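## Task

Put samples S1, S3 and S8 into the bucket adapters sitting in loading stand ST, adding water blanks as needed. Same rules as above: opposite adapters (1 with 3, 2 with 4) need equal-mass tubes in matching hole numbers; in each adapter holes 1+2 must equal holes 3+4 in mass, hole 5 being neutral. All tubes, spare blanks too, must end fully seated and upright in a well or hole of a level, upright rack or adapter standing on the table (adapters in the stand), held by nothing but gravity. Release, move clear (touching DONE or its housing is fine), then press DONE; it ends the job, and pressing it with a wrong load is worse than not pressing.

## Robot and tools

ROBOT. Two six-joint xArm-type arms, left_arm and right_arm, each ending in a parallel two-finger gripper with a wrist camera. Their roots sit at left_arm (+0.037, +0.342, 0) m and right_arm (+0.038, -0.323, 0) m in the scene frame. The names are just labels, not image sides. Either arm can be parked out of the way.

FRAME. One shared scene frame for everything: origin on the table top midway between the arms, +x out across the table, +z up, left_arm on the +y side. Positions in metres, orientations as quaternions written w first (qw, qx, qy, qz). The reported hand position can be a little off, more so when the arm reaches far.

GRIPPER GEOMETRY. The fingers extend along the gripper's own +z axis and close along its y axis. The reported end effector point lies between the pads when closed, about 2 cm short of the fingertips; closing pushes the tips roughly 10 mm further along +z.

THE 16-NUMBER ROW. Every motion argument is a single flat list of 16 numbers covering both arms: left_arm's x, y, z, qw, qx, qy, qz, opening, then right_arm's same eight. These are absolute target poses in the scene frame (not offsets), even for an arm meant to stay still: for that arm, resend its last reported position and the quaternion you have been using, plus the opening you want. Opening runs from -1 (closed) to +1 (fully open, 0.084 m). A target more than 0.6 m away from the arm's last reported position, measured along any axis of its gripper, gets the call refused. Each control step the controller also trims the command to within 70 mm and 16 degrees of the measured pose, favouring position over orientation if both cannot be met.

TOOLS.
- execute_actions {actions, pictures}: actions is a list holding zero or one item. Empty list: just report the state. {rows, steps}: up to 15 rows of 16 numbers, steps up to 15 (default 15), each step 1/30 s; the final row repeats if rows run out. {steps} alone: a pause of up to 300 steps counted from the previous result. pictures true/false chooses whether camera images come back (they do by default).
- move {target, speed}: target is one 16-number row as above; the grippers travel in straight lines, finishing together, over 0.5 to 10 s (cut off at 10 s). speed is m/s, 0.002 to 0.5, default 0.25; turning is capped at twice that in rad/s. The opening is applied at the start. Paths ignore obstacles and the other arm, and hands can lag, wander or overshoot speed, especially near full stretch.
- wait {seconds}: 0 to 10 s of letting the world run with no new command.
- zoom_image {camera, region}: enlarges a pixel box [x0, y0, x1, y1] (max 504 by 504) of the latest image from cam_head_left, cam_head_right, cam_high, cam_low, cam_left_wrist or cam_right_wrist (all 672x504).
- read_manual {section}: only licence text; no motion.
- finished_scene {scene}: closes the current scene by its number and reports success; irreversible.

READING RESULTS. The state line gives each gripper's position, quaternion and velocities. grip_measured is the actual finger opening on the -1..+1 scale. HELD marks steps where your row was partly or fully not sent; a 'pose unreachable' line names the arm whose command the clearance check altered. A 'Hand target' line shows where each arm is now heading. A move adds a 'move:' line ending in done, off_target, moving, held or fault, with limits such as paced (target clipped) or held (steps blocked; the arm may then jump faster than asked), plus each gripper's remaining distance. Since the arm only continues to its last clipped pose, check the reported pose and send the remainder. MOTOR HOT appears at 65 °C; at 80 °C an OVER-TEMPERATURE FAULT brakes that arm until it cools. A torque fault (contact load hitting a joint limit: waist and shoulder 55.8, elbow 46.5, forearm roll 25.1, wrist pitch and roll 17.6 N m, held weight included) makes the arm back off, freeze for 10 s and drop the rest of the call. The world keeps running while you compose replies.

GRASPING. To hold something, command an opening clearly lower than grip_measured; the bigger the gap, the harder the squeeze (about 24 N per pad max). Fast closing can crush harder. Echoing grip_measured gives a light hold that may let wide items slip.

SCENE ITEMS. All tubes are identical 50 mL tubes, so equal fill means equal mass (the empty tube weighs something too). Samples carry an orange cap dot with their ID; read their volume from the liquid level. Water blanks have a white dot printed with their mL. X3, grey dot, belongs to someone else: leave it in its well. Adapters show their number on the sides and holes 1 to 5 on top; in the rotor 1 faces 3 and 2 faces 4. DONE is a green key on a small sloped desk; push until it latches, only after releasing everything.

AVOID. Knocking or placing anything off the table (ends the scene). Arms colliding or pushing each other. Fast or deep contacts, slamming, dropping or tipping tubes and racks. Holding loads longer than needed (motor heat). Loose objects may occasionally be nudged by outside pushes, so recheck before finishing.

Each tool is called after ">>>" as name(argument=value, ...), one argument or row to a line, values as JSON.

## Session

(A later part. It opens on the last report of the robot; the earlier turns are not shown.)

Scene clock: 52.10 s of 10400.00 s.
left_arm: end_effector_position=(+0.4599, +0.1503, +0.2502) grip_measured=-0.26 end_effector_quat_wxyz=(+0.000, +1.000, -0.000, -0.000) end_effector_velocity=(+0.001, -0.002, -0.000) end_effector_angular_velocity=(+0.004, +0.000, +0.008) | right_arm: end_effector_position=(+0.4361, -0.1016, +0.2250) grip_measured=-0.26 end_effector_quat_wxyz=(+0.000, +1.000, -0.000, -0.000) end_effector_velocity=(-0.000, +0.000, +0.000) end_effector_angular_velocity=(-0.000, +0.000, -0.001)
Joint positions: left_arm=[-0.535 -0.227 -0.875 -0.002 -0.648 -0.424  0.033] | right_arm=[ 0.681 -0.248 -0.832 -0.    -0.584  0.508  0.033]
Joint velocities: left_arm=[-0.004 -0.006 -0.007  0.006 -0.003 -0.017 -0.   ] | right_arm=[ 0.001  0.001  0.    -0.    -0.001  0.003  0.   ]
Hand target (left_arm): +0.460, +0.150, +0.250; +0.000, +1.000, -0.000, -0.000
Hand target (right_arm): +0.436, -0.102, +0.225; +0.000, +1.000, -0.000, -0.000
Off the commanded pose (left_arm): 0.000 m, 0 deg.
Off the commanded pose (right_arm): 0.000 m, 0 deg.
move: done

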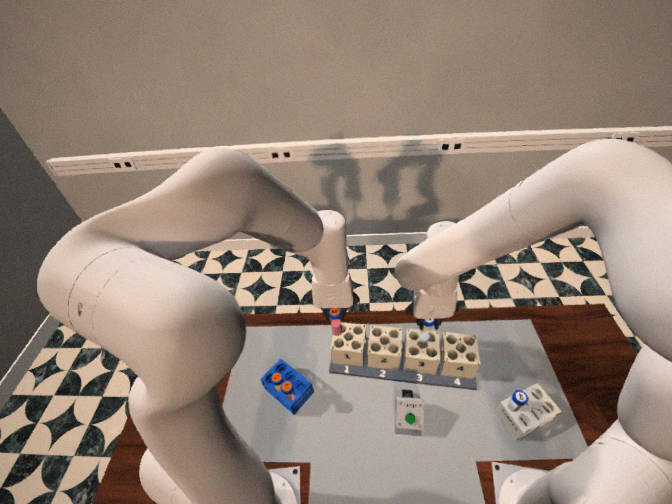

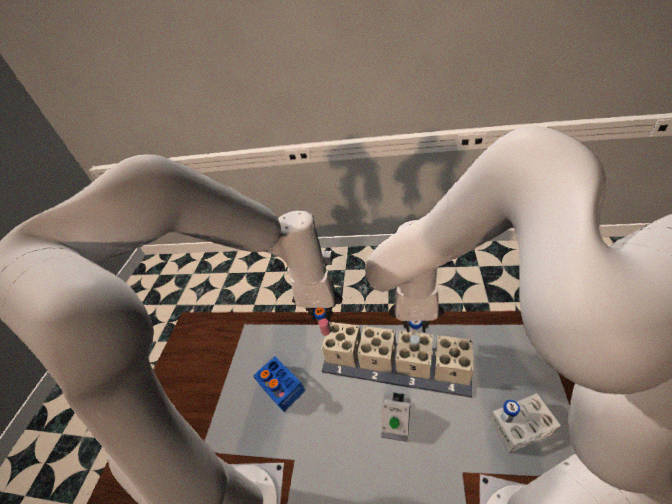

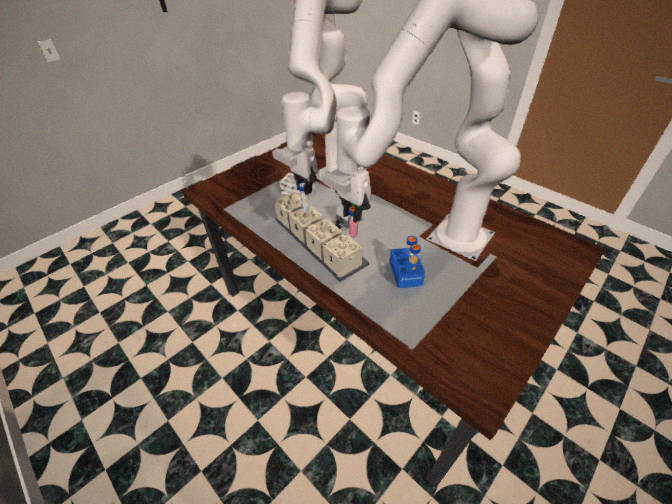

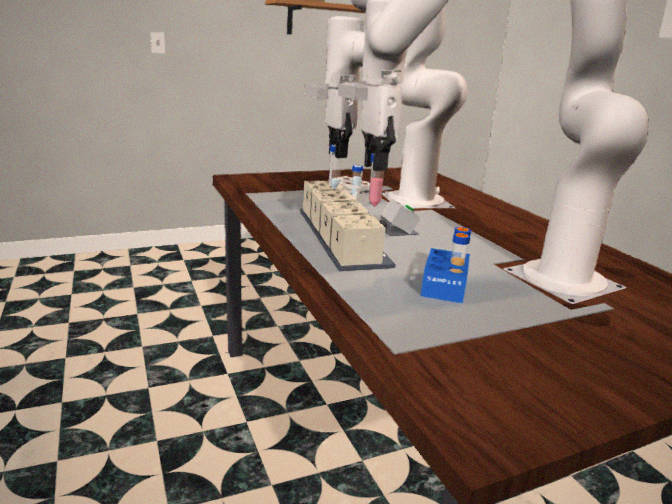

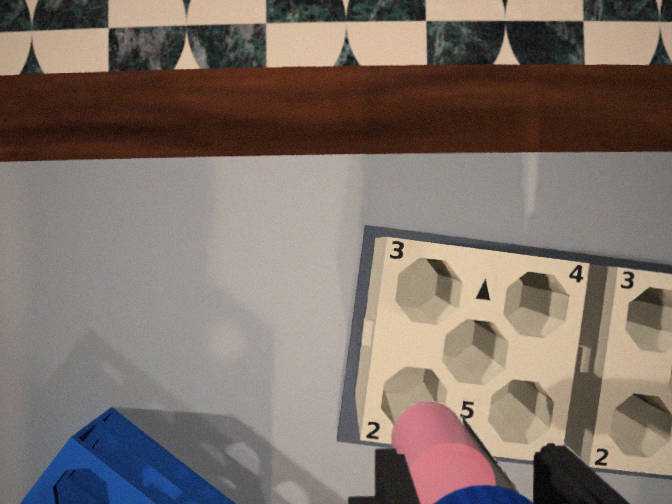

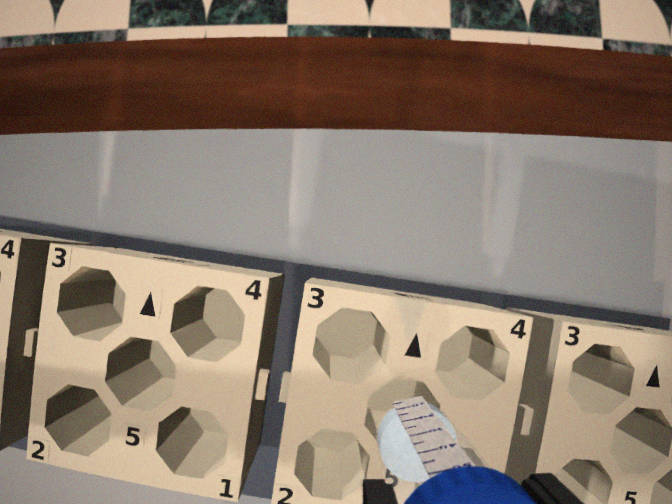

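>>> move(
  target=[0.48,0.118,0.225,0,1,0,0,-0.6,0.4215,-0.2103,0.225,0,1,0,0,-0.6],
  speed=0.2,
)

>>> move(
  target=[0.48,0.118,0.19,0,1,0,0,-0.6,0.4215,-0.2103,0.19,0,1,0,0,-0.6],
  speed=0.06,
)

Scene clock: 60.27 s of 10400.00 s.
left_arm: end_effector_position=(+0.4800, +0.1181, +0.2251) grip_measured=-0.26 end_effector_quat_wxyz=(+0.000, +1.000, +0.000, -0.000) end_effector_velocity=(+0.000, -0.000, -0.001) end_effector_angular_velocity=(+0.001, +0.001, -0.002) | right_arm: end_effector_position=(+0.4211, -0.2096, +0.2248) grip_measured=-0.26 end_effector_quat_wxyz=(-0.000, +1.000, +0.000, +0.000) end_effector_velocity=(-0.001, -0.002, -0.000) end_effector_angular_velocity=(+0.001, +0.003, -0.000)
Joint positions: left_arm=[-0.577 -0.337 -0.949 -0.    -0.612 -0.469  0.033] | right_arm=[ 0.461 -0.12  -0.678  0.001 -0.558  0.287  0.033]
Joint velocities: left_arm=[-0.    -0.003 -0.001  0.001  0.001  0.001 -0.   ] | right_arm=[-0.006  0.002  0.002  0.004 -0.002 -0.009  0.   ]
Hand target (left_arm): +0.480, +0.118, +0.225; +0.000, +1.000, +0.000, -0.000
Hand target (right_arm): +0.421, -0.210, +0.225; -0.000, +1.000, -0.000, +0.000
Off the commanded pose (left_arm): 0.000 m, 0 deg.
Off the commanded pose (right_arm): 0.001 m, 0 deg.
After step 90, 4.00 s passed at rest.
move: done

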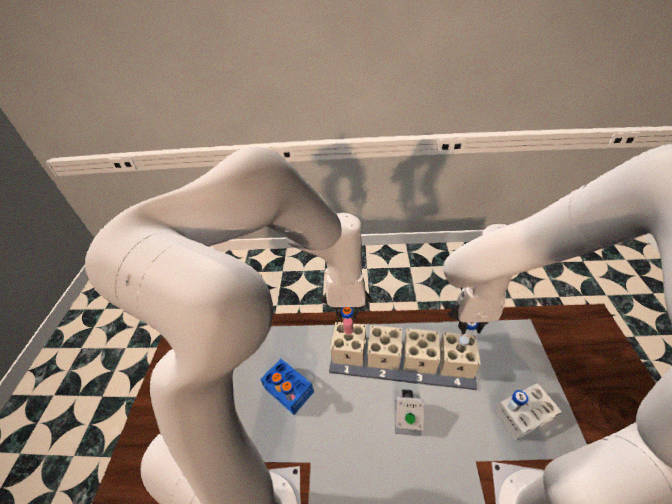

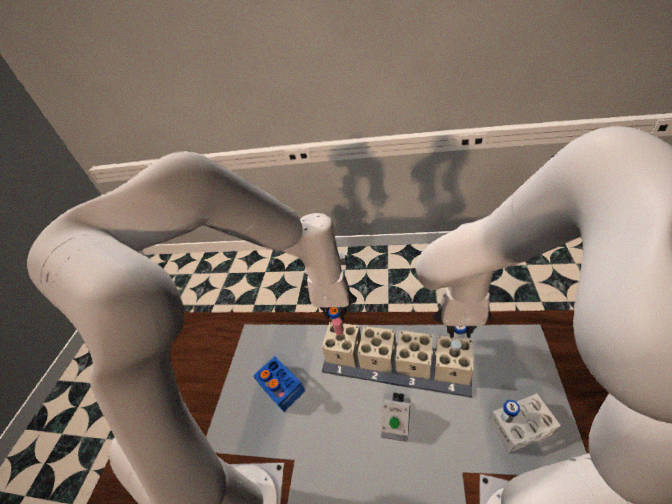

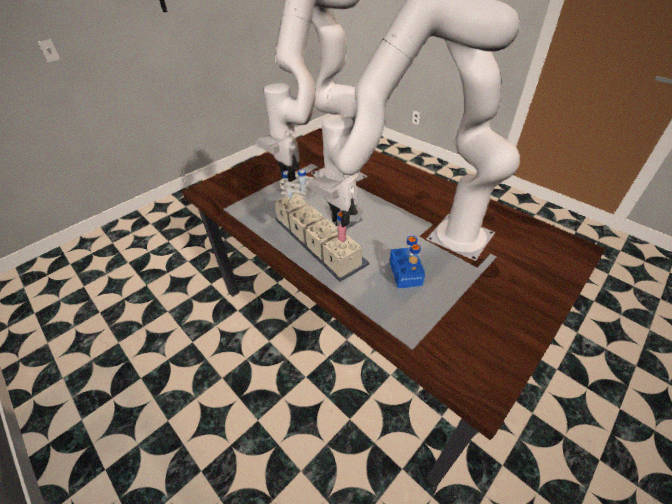

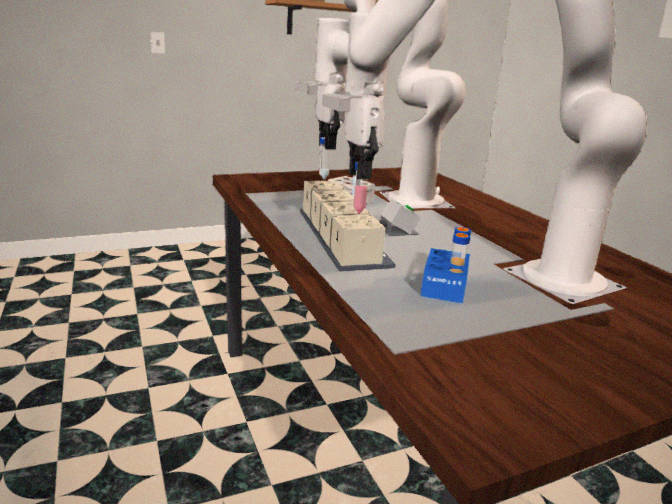

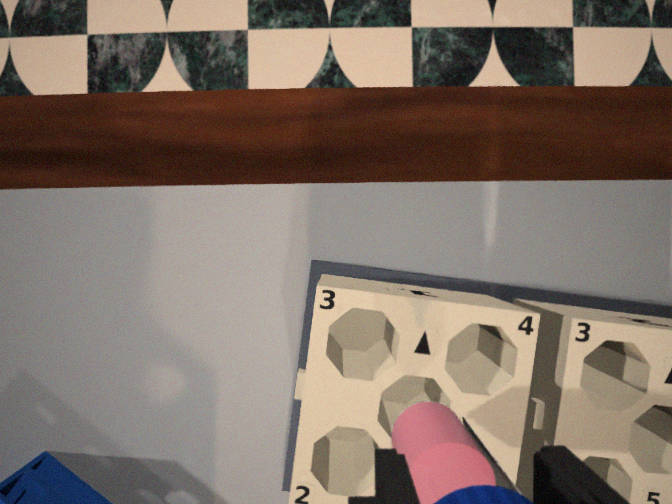

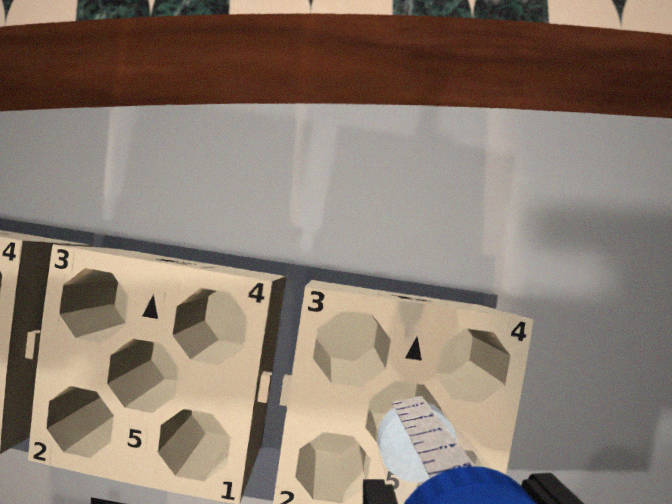

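Scene clock: 61.30 s of 10400.00 s.
left_arm: end_effector_position=(+0.4801, +0.1180, +0.1903) grip_measured=-0.26 end_effector_quat_wxyz=(-0.000, +1.000, +0.000, +0.000) end_effector_velocity=(-0.000, +0.000, -0.002) end_effector_angular_velocity=(+0.000, +0.001, +0.002) | right_arm: end_effector_position=(+0.4215, -0.2103, +0.1903) grip_measured=-0.26 end_effector_quat_wxyz=(+0.000, +1.000, -0.000, +0.000) end_effector_velocity=(+0.000, +0.000, -0.002) end_effector_angular_velocity=(+0.000, -0.000, +0.001)
Joint positions: left_arm=[-0.577 -0.394 -0.931  0.    -0.537 -0.469  0.033] | right_arm=[ 0.459 -0.19  -0.659 -0.    -0.469  0.286  0.033]
Joint velocities: left_arm=[ 0.    -0.004  0.001 -0.     0.004 -0.002  0.   ] | right_arm=[ 0.    -0.004  0.     0.     0.005 -0.    -0.   ]
Hand target (left_arm): +0.480, +0.118, +0.190; -0.000, +1.000, +0.000, +0.000
Hand target (right_arm): +0.422, -0.210, +0.190; +0.000, +1.000, -0.000, +0.000
Off the commanded pose (left_arm): 0.000 m, 0 deg.
Off the commanded pose (right_arm): 0.000 m, 0 deg.
move: done

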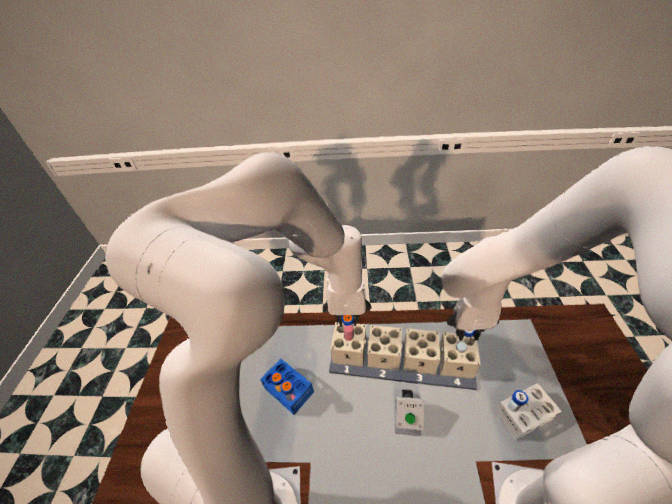

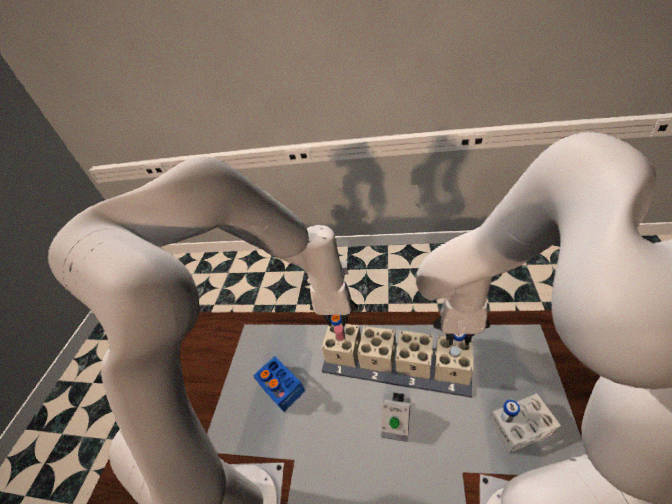

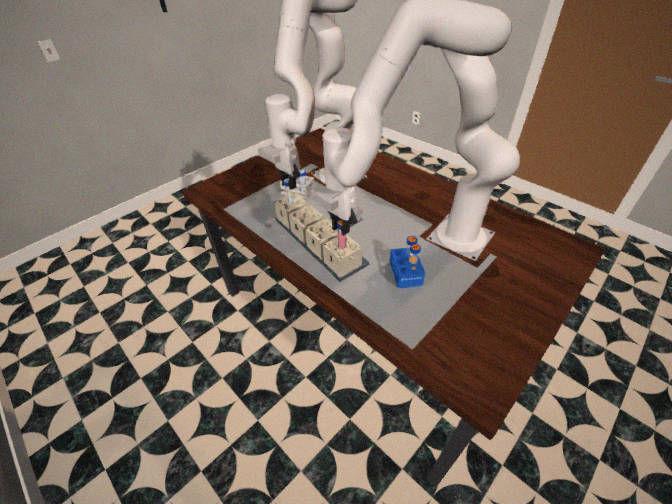

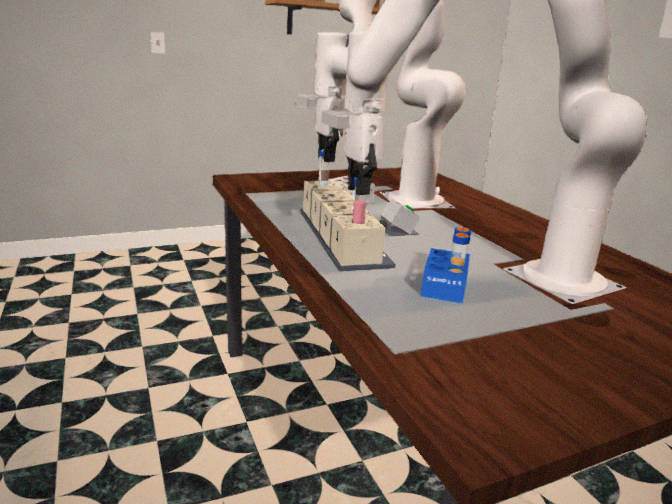

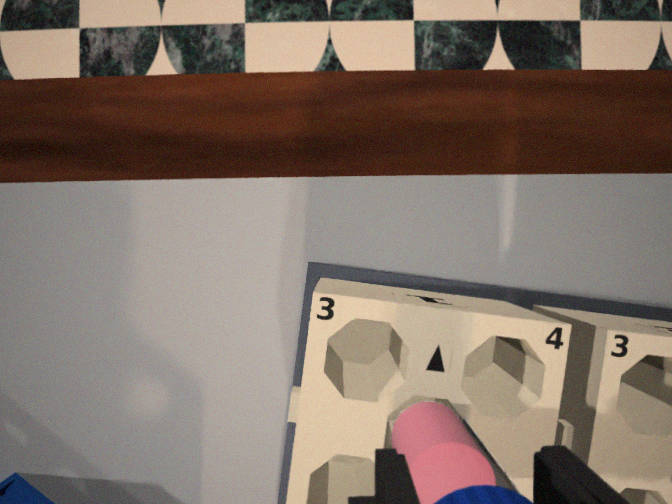

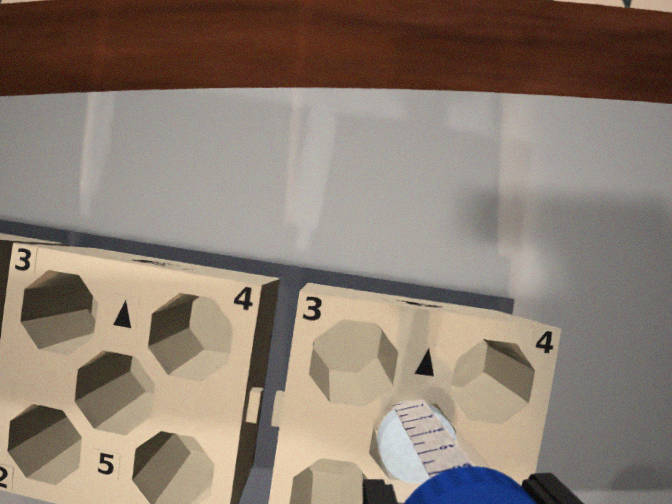

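Aligned.

>>> move(
  target=[0.48,0.118,0.129,0,1,0,0,-0.6,0.4215,-0.2103,0.127,0,1,0,0,-0.6],
  speed=0.08,
)

>>> execute_actions(
  actions=[
    {"rows":[[0.48,0.118,0.129,0,1,0,0,0.3,0.4215,-0.2103,0.127,0,1,0,0,0.3]],"steps":10},
  ],
  pictures=false,
)

>>> execute_actions(
  actions=[
    {"rows":[[0.48,0.118,0.195,0,1,0,0,0.3,0.4215,-0.2103,0.195,0,1,0,0,0.3]],"steps":12},
  ],
  pictures=false,
)

>>> move(
  target=[0.315,0.283,0.2,0,0.895,0.446,0,0.3,0.22,-0.1,0.25,0,1,0,0,-1],
  speed=0.3,
)

Scene clock: 72.93 s of 10400.00 s.
left_arm: end_effector_position=(+0.4801, +0.1180, +0.1292) grip_measured=-0.26 end_effector_quat_wxyz=(-0.000, +1.000, +0.000, +0.000) end_effector_velocity=(+0.000, +0.000, -0.002) end_effector_angular_velocity=(+0.000, -0.000, +0.000) | right_arm: end_effector_position=(+0.4216, -0.2104, +0.1274) grip_measured=-0.26 end_effector_quat_wxyz=(+0.000, +1.000, -0.000, +0.000) end_effector_velocity=(+0.001, +0.000, -0.002) end_effector_angular_velocity=(+0.000, -0.001, +0.001)
Joint positions: left_arm=[-0.577 -0.507 -0.917  0.001 -0.409 -0.47   0.033] | right_arm=[ 0.459 -0.334 -0.642 -0.001 -0.308  0.287  0.033]
Joint velocities: left_arm=[ 0.001 -0.004 -0.001  0.001  0.004  0.    -0.   ] | right_arm=[ 0.    -0.005 -0.001 -0.001  0.005  0.    -0.   ]
Hand target (left_arm): +0.480, +0.118, +0.129; -0.000, +1.000, +0.000, +0.000
Hand target (right_arm): +0.422, -0.210, +0.127; +0.000, +1.000, -0.000, +0.000
Off the commanded pose (left_arm): 0.000 m, 0 deg.
Off the commanded pose (right_arm): 0.000 m, 0 deg.
After step 90, 7.37 s passed at rest.
move: done

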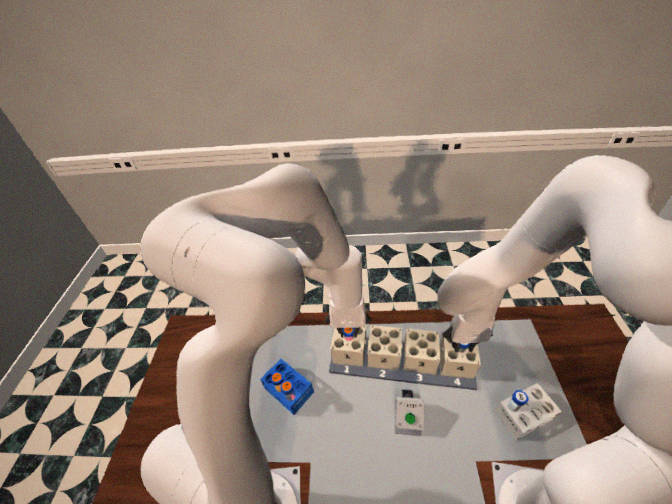

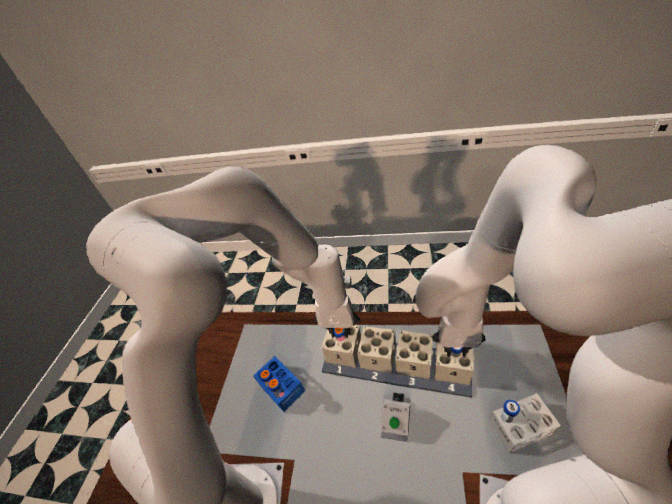

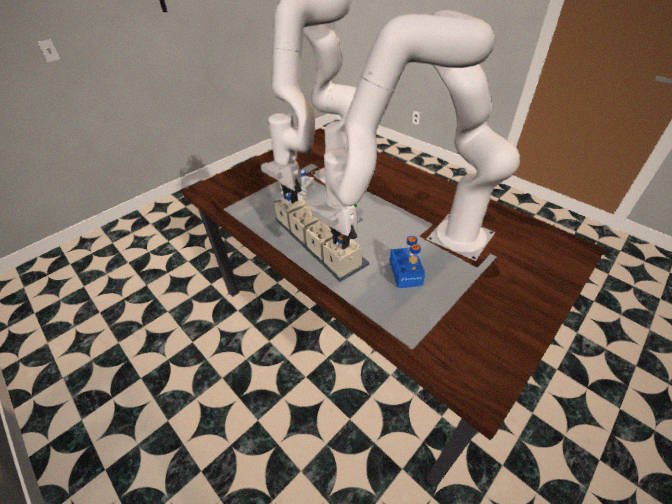

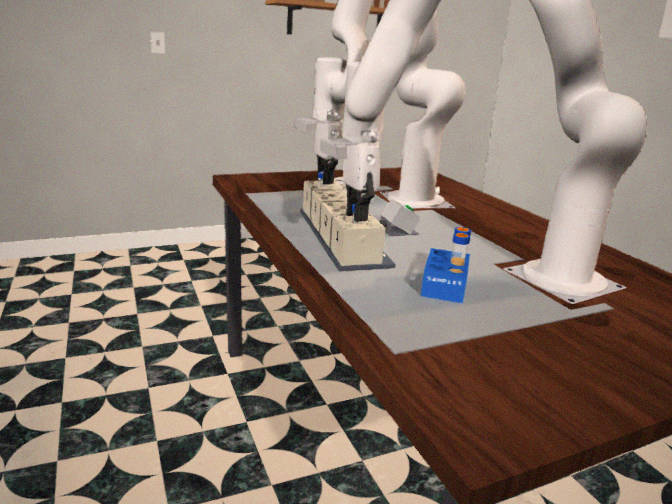

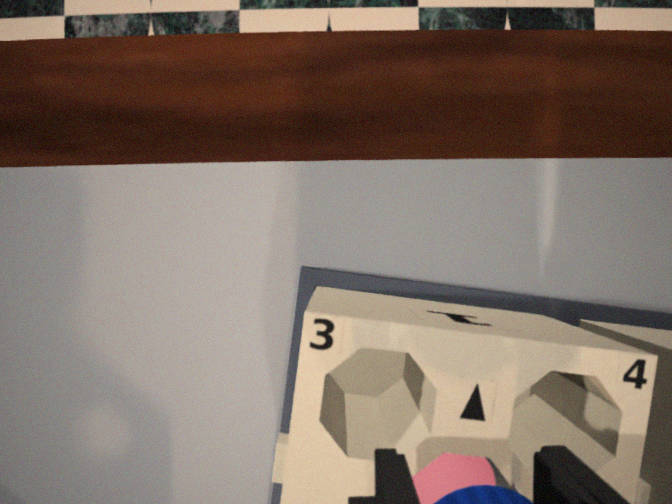

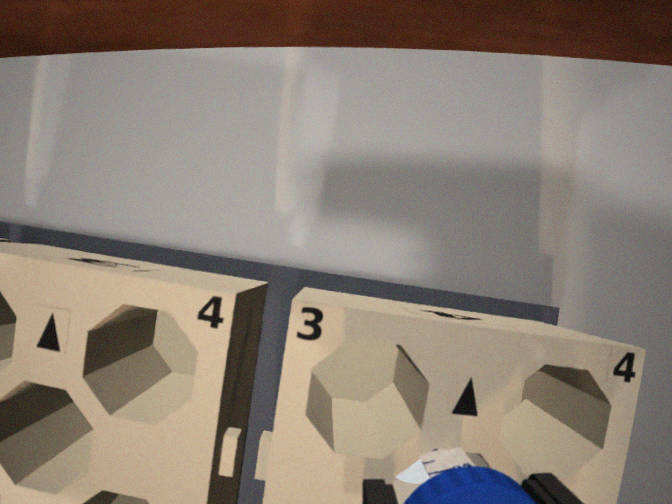

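Scene clock: 73.27 s of 10400.00 s.
left_arm: end_effector_position=(+0.4800, +0.1180, +0.1290) grip_measured=+0.28 end_effector_quat_wxyz=(+0.000, +1.000, +0.000, +0.000) end_effector_velocity=(-0.000, -0.000, -0.000) end_effector_angular_velocity=(+0.000, +0.001, -0.000) | right_arm: end_effector_position=(+0.4215, -0.2103, +0.1270) grip_measured=+0.28 end_effector_quat_wxyz=(+0.000, +1.000, -0.000, +0.000) end_effector_velocity=(+0.001, +0.000, +0.000) end_effector_angular_velocity=(+0.001, -0.001, -0.001)
Joint positions: left_arm=[-0.577 -0.508 -0.916  0.    -0.409 -0.469  0.056] | right_arm=[ 0.459 -0.335 -0.642 -0.    -0.307  0.286  0.056]
Joint velocities: left_arm=[-0.    -0.001 -0.    -0.     0.     0.001  0.006] | right_arm=[-0.001 -0.001 -0.002  0.002 -0.    -0.001  0.006]
Hand target (left_arm): +0.480, +0.118, +0.129; -0.000, +1.000, +0.000, +0.000
Hand target (right_arm): +0.422, -0.210, +0.127; +0.000, +1.000, -0.000, +0.000
Off the commanded pose (left_arm): 0.000 m, 0 deg.
Off the commanded pose (right_arm): 0.000 m, 0 deg.
Steps of this call (steps 1 to 10: all 10 steps of this action). Readings (end_effector_position):
1: left_arm (+0.4801, +0.1180, +0.1292) | right_arm (+0.4216, -0.2104, +0.1274)
2: left_arm (+0.4801, +0.1180, +0.1291) | right_arm (+0.4216, -0.2104, +0.1273)
4: left_arm (+0.4801, +0.1180, +0.1291) | right_arm (+0.4216, -0.2103, +0.1272)
8: left_arm (+0.4800, +0.1180, +0.1290) | right_arm (+0.4216, -0.2103, +0.1271)
10: the state above

Scene clock: 73.67 s of 10400.00 s.
left_arm: end_effector_position=(+0.4804, +0.1178, +0.1908) grip_measured=+0.29 end_effector_quat_wxyz=(+0.000, +1.000, -0.000, +0.001) end_effector_velocity=(-0.008, +0.005, +0.036) end_effector_angular_velocity=(+0.011, +0.022, +0.002) | right_arm: end_effector_position=(+0.4222, -0.2100, +0.1894) grip_measured=+0.29 end_effector_quat_wxyz=(-0.000, +1.000, +0.000, +0.001) end_effector_velocity=(-0.011, -0.003, +0.047) end_effector_angular_velocity=(-0.008, +0.028, +0.001)
Joint positions: left_arm=[-0.577 -0.394 -0.932 -0.    -0.537 -0.469  0.056] | right_arm=[ 0.459 -0.192 -0.659  0.001 -0.465  0.285  0.056]
Joint velocities: left_arm=[ 0.001  0.068 -0.006  0.    -0.098 -0.001  0.   ] | right_arm=[-0.     0.109 -0.01   0.    -0.148 -0.001  0.   ]
Hand target (left_arm): +0.480, +0.118, +0.195; +0.000, +1.000, -0.000, -0.000
Hand target (right_arm): +0.421, -0.210, +0.195; -0.000, +1.000, +0.000, -0.000
Off the commanded pose (left_arm): 0.004 m, 0 deg.
Off the commanded pose (right_arm): 0.006 m, 0 deg.
Steps of this call (steps 1 to 12: all 12 steps of this action). Readings (end_effector_position):
1: left_arm (+0.4800, +0.1180, +0.1291) | right_arm (+0.4215, -0.2103, +0.1271)
2: left_arm (+0.4796, +0.1182, +0.1310) | right_arm (+0.4212, -0.2104, +0.1288)
4: left_arm (+0.4796, +0.1182, +0.1473) | right_arm (+0.4214, -0.2103, +0.1435)
8: left_arm (+0.4820, +0.1169, +0.1811) | right_arm (+0.4241, -0.2094, +0.1775)
12: the state above

Scene clock: 76.17 s of 10400.00 s.
left_arm: end_effector_position=(+0.3150, +0.2827, +0.1997) grip_measured=+0.29 end_effector_quat_wxyz=(-0.000, +0.895, +0.446, +0.000) end_effector_velocity=(-0.001, +0.001, +0.001) end_effector_angular_velocity=(+0.001, -0.002, +0.004) | right_arm: end_effector_position=(+0.2208, -0.1005, +0.2494) grip_measured=-1.00 end_effector_quat_wxyz=(+0.001, +1.000, +0.000, -0.000) end_effector_velocity=(-0.002, +0.001, +0.001) end_effector_angular_velocity=(-0.003, -0.001, +0.000)
Joint positions: left_arm=[-0.321  0.121 -0.364  0.001 -0.485 -1.137  0.056] | right_arm=[ 1.056  0.227 -0.418 -0.001 -0.646  0.883  0.   ]
Joint velocities: left_arm=[ 0.003  0.007  0.004  0.004 -0.002 -0.005 -0.   ] | right_arm=[ 0.009  0.002 -0.001 -0.004 -0.004  0.012  0.   ]
Hand target (left_arm): +0.315, +0.283, +0.200; -0.000, +0.895, +0.446, +0.000
Hand target (right_arm): +0.221, -0.100, +0.249; +0.001, +1.000, +0.000, -0.000
Off the commanded pose (left_arm): 0.000 m, 0 deg.
Off the commanded pose (right_arm): 0.001 m, 0 deg.
move: done

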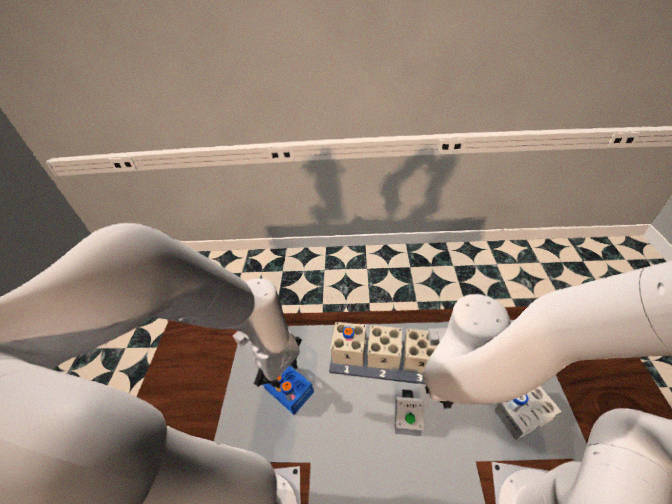

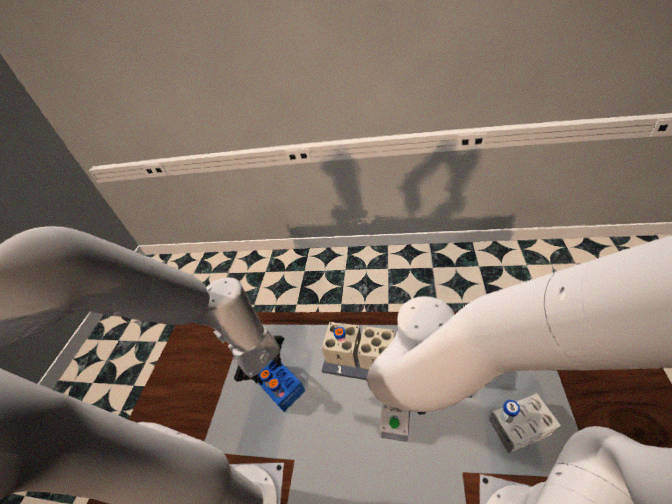

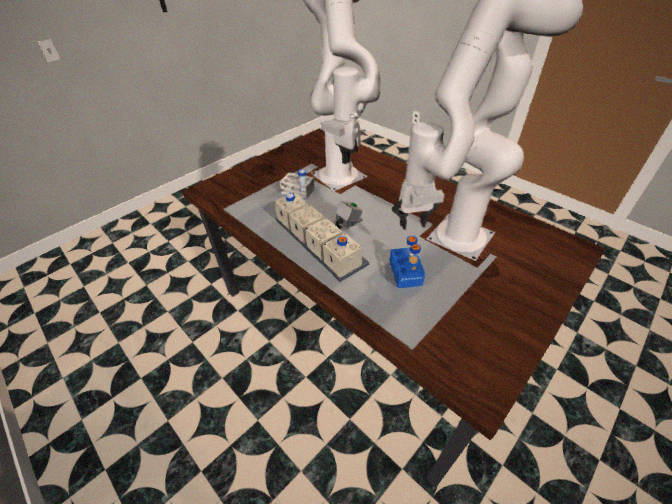

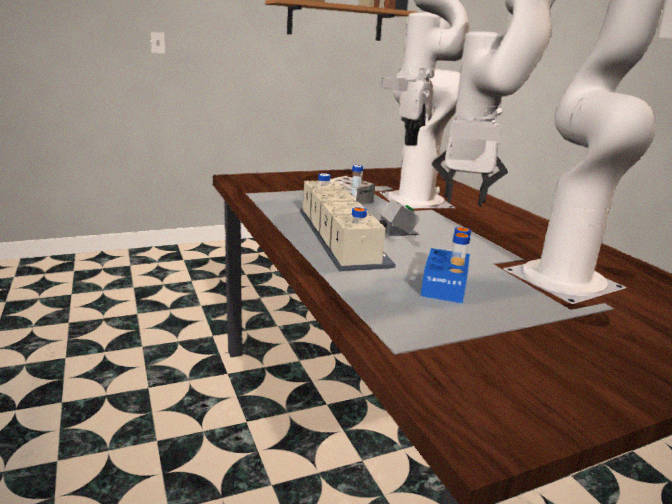

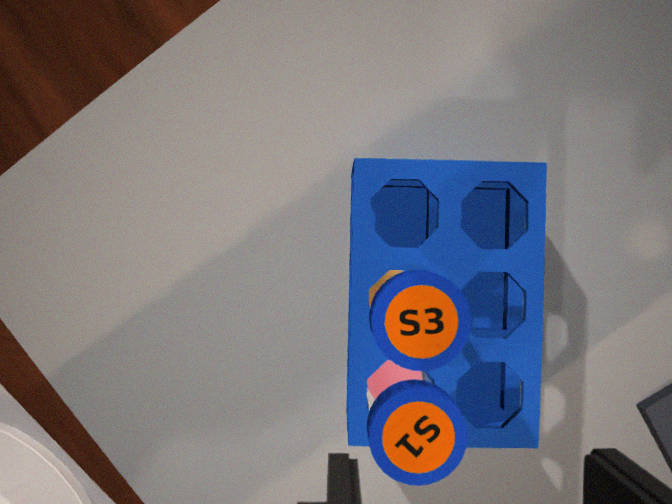

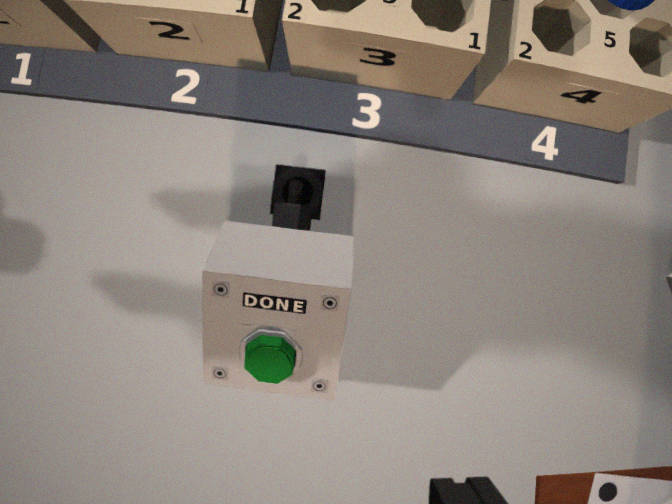

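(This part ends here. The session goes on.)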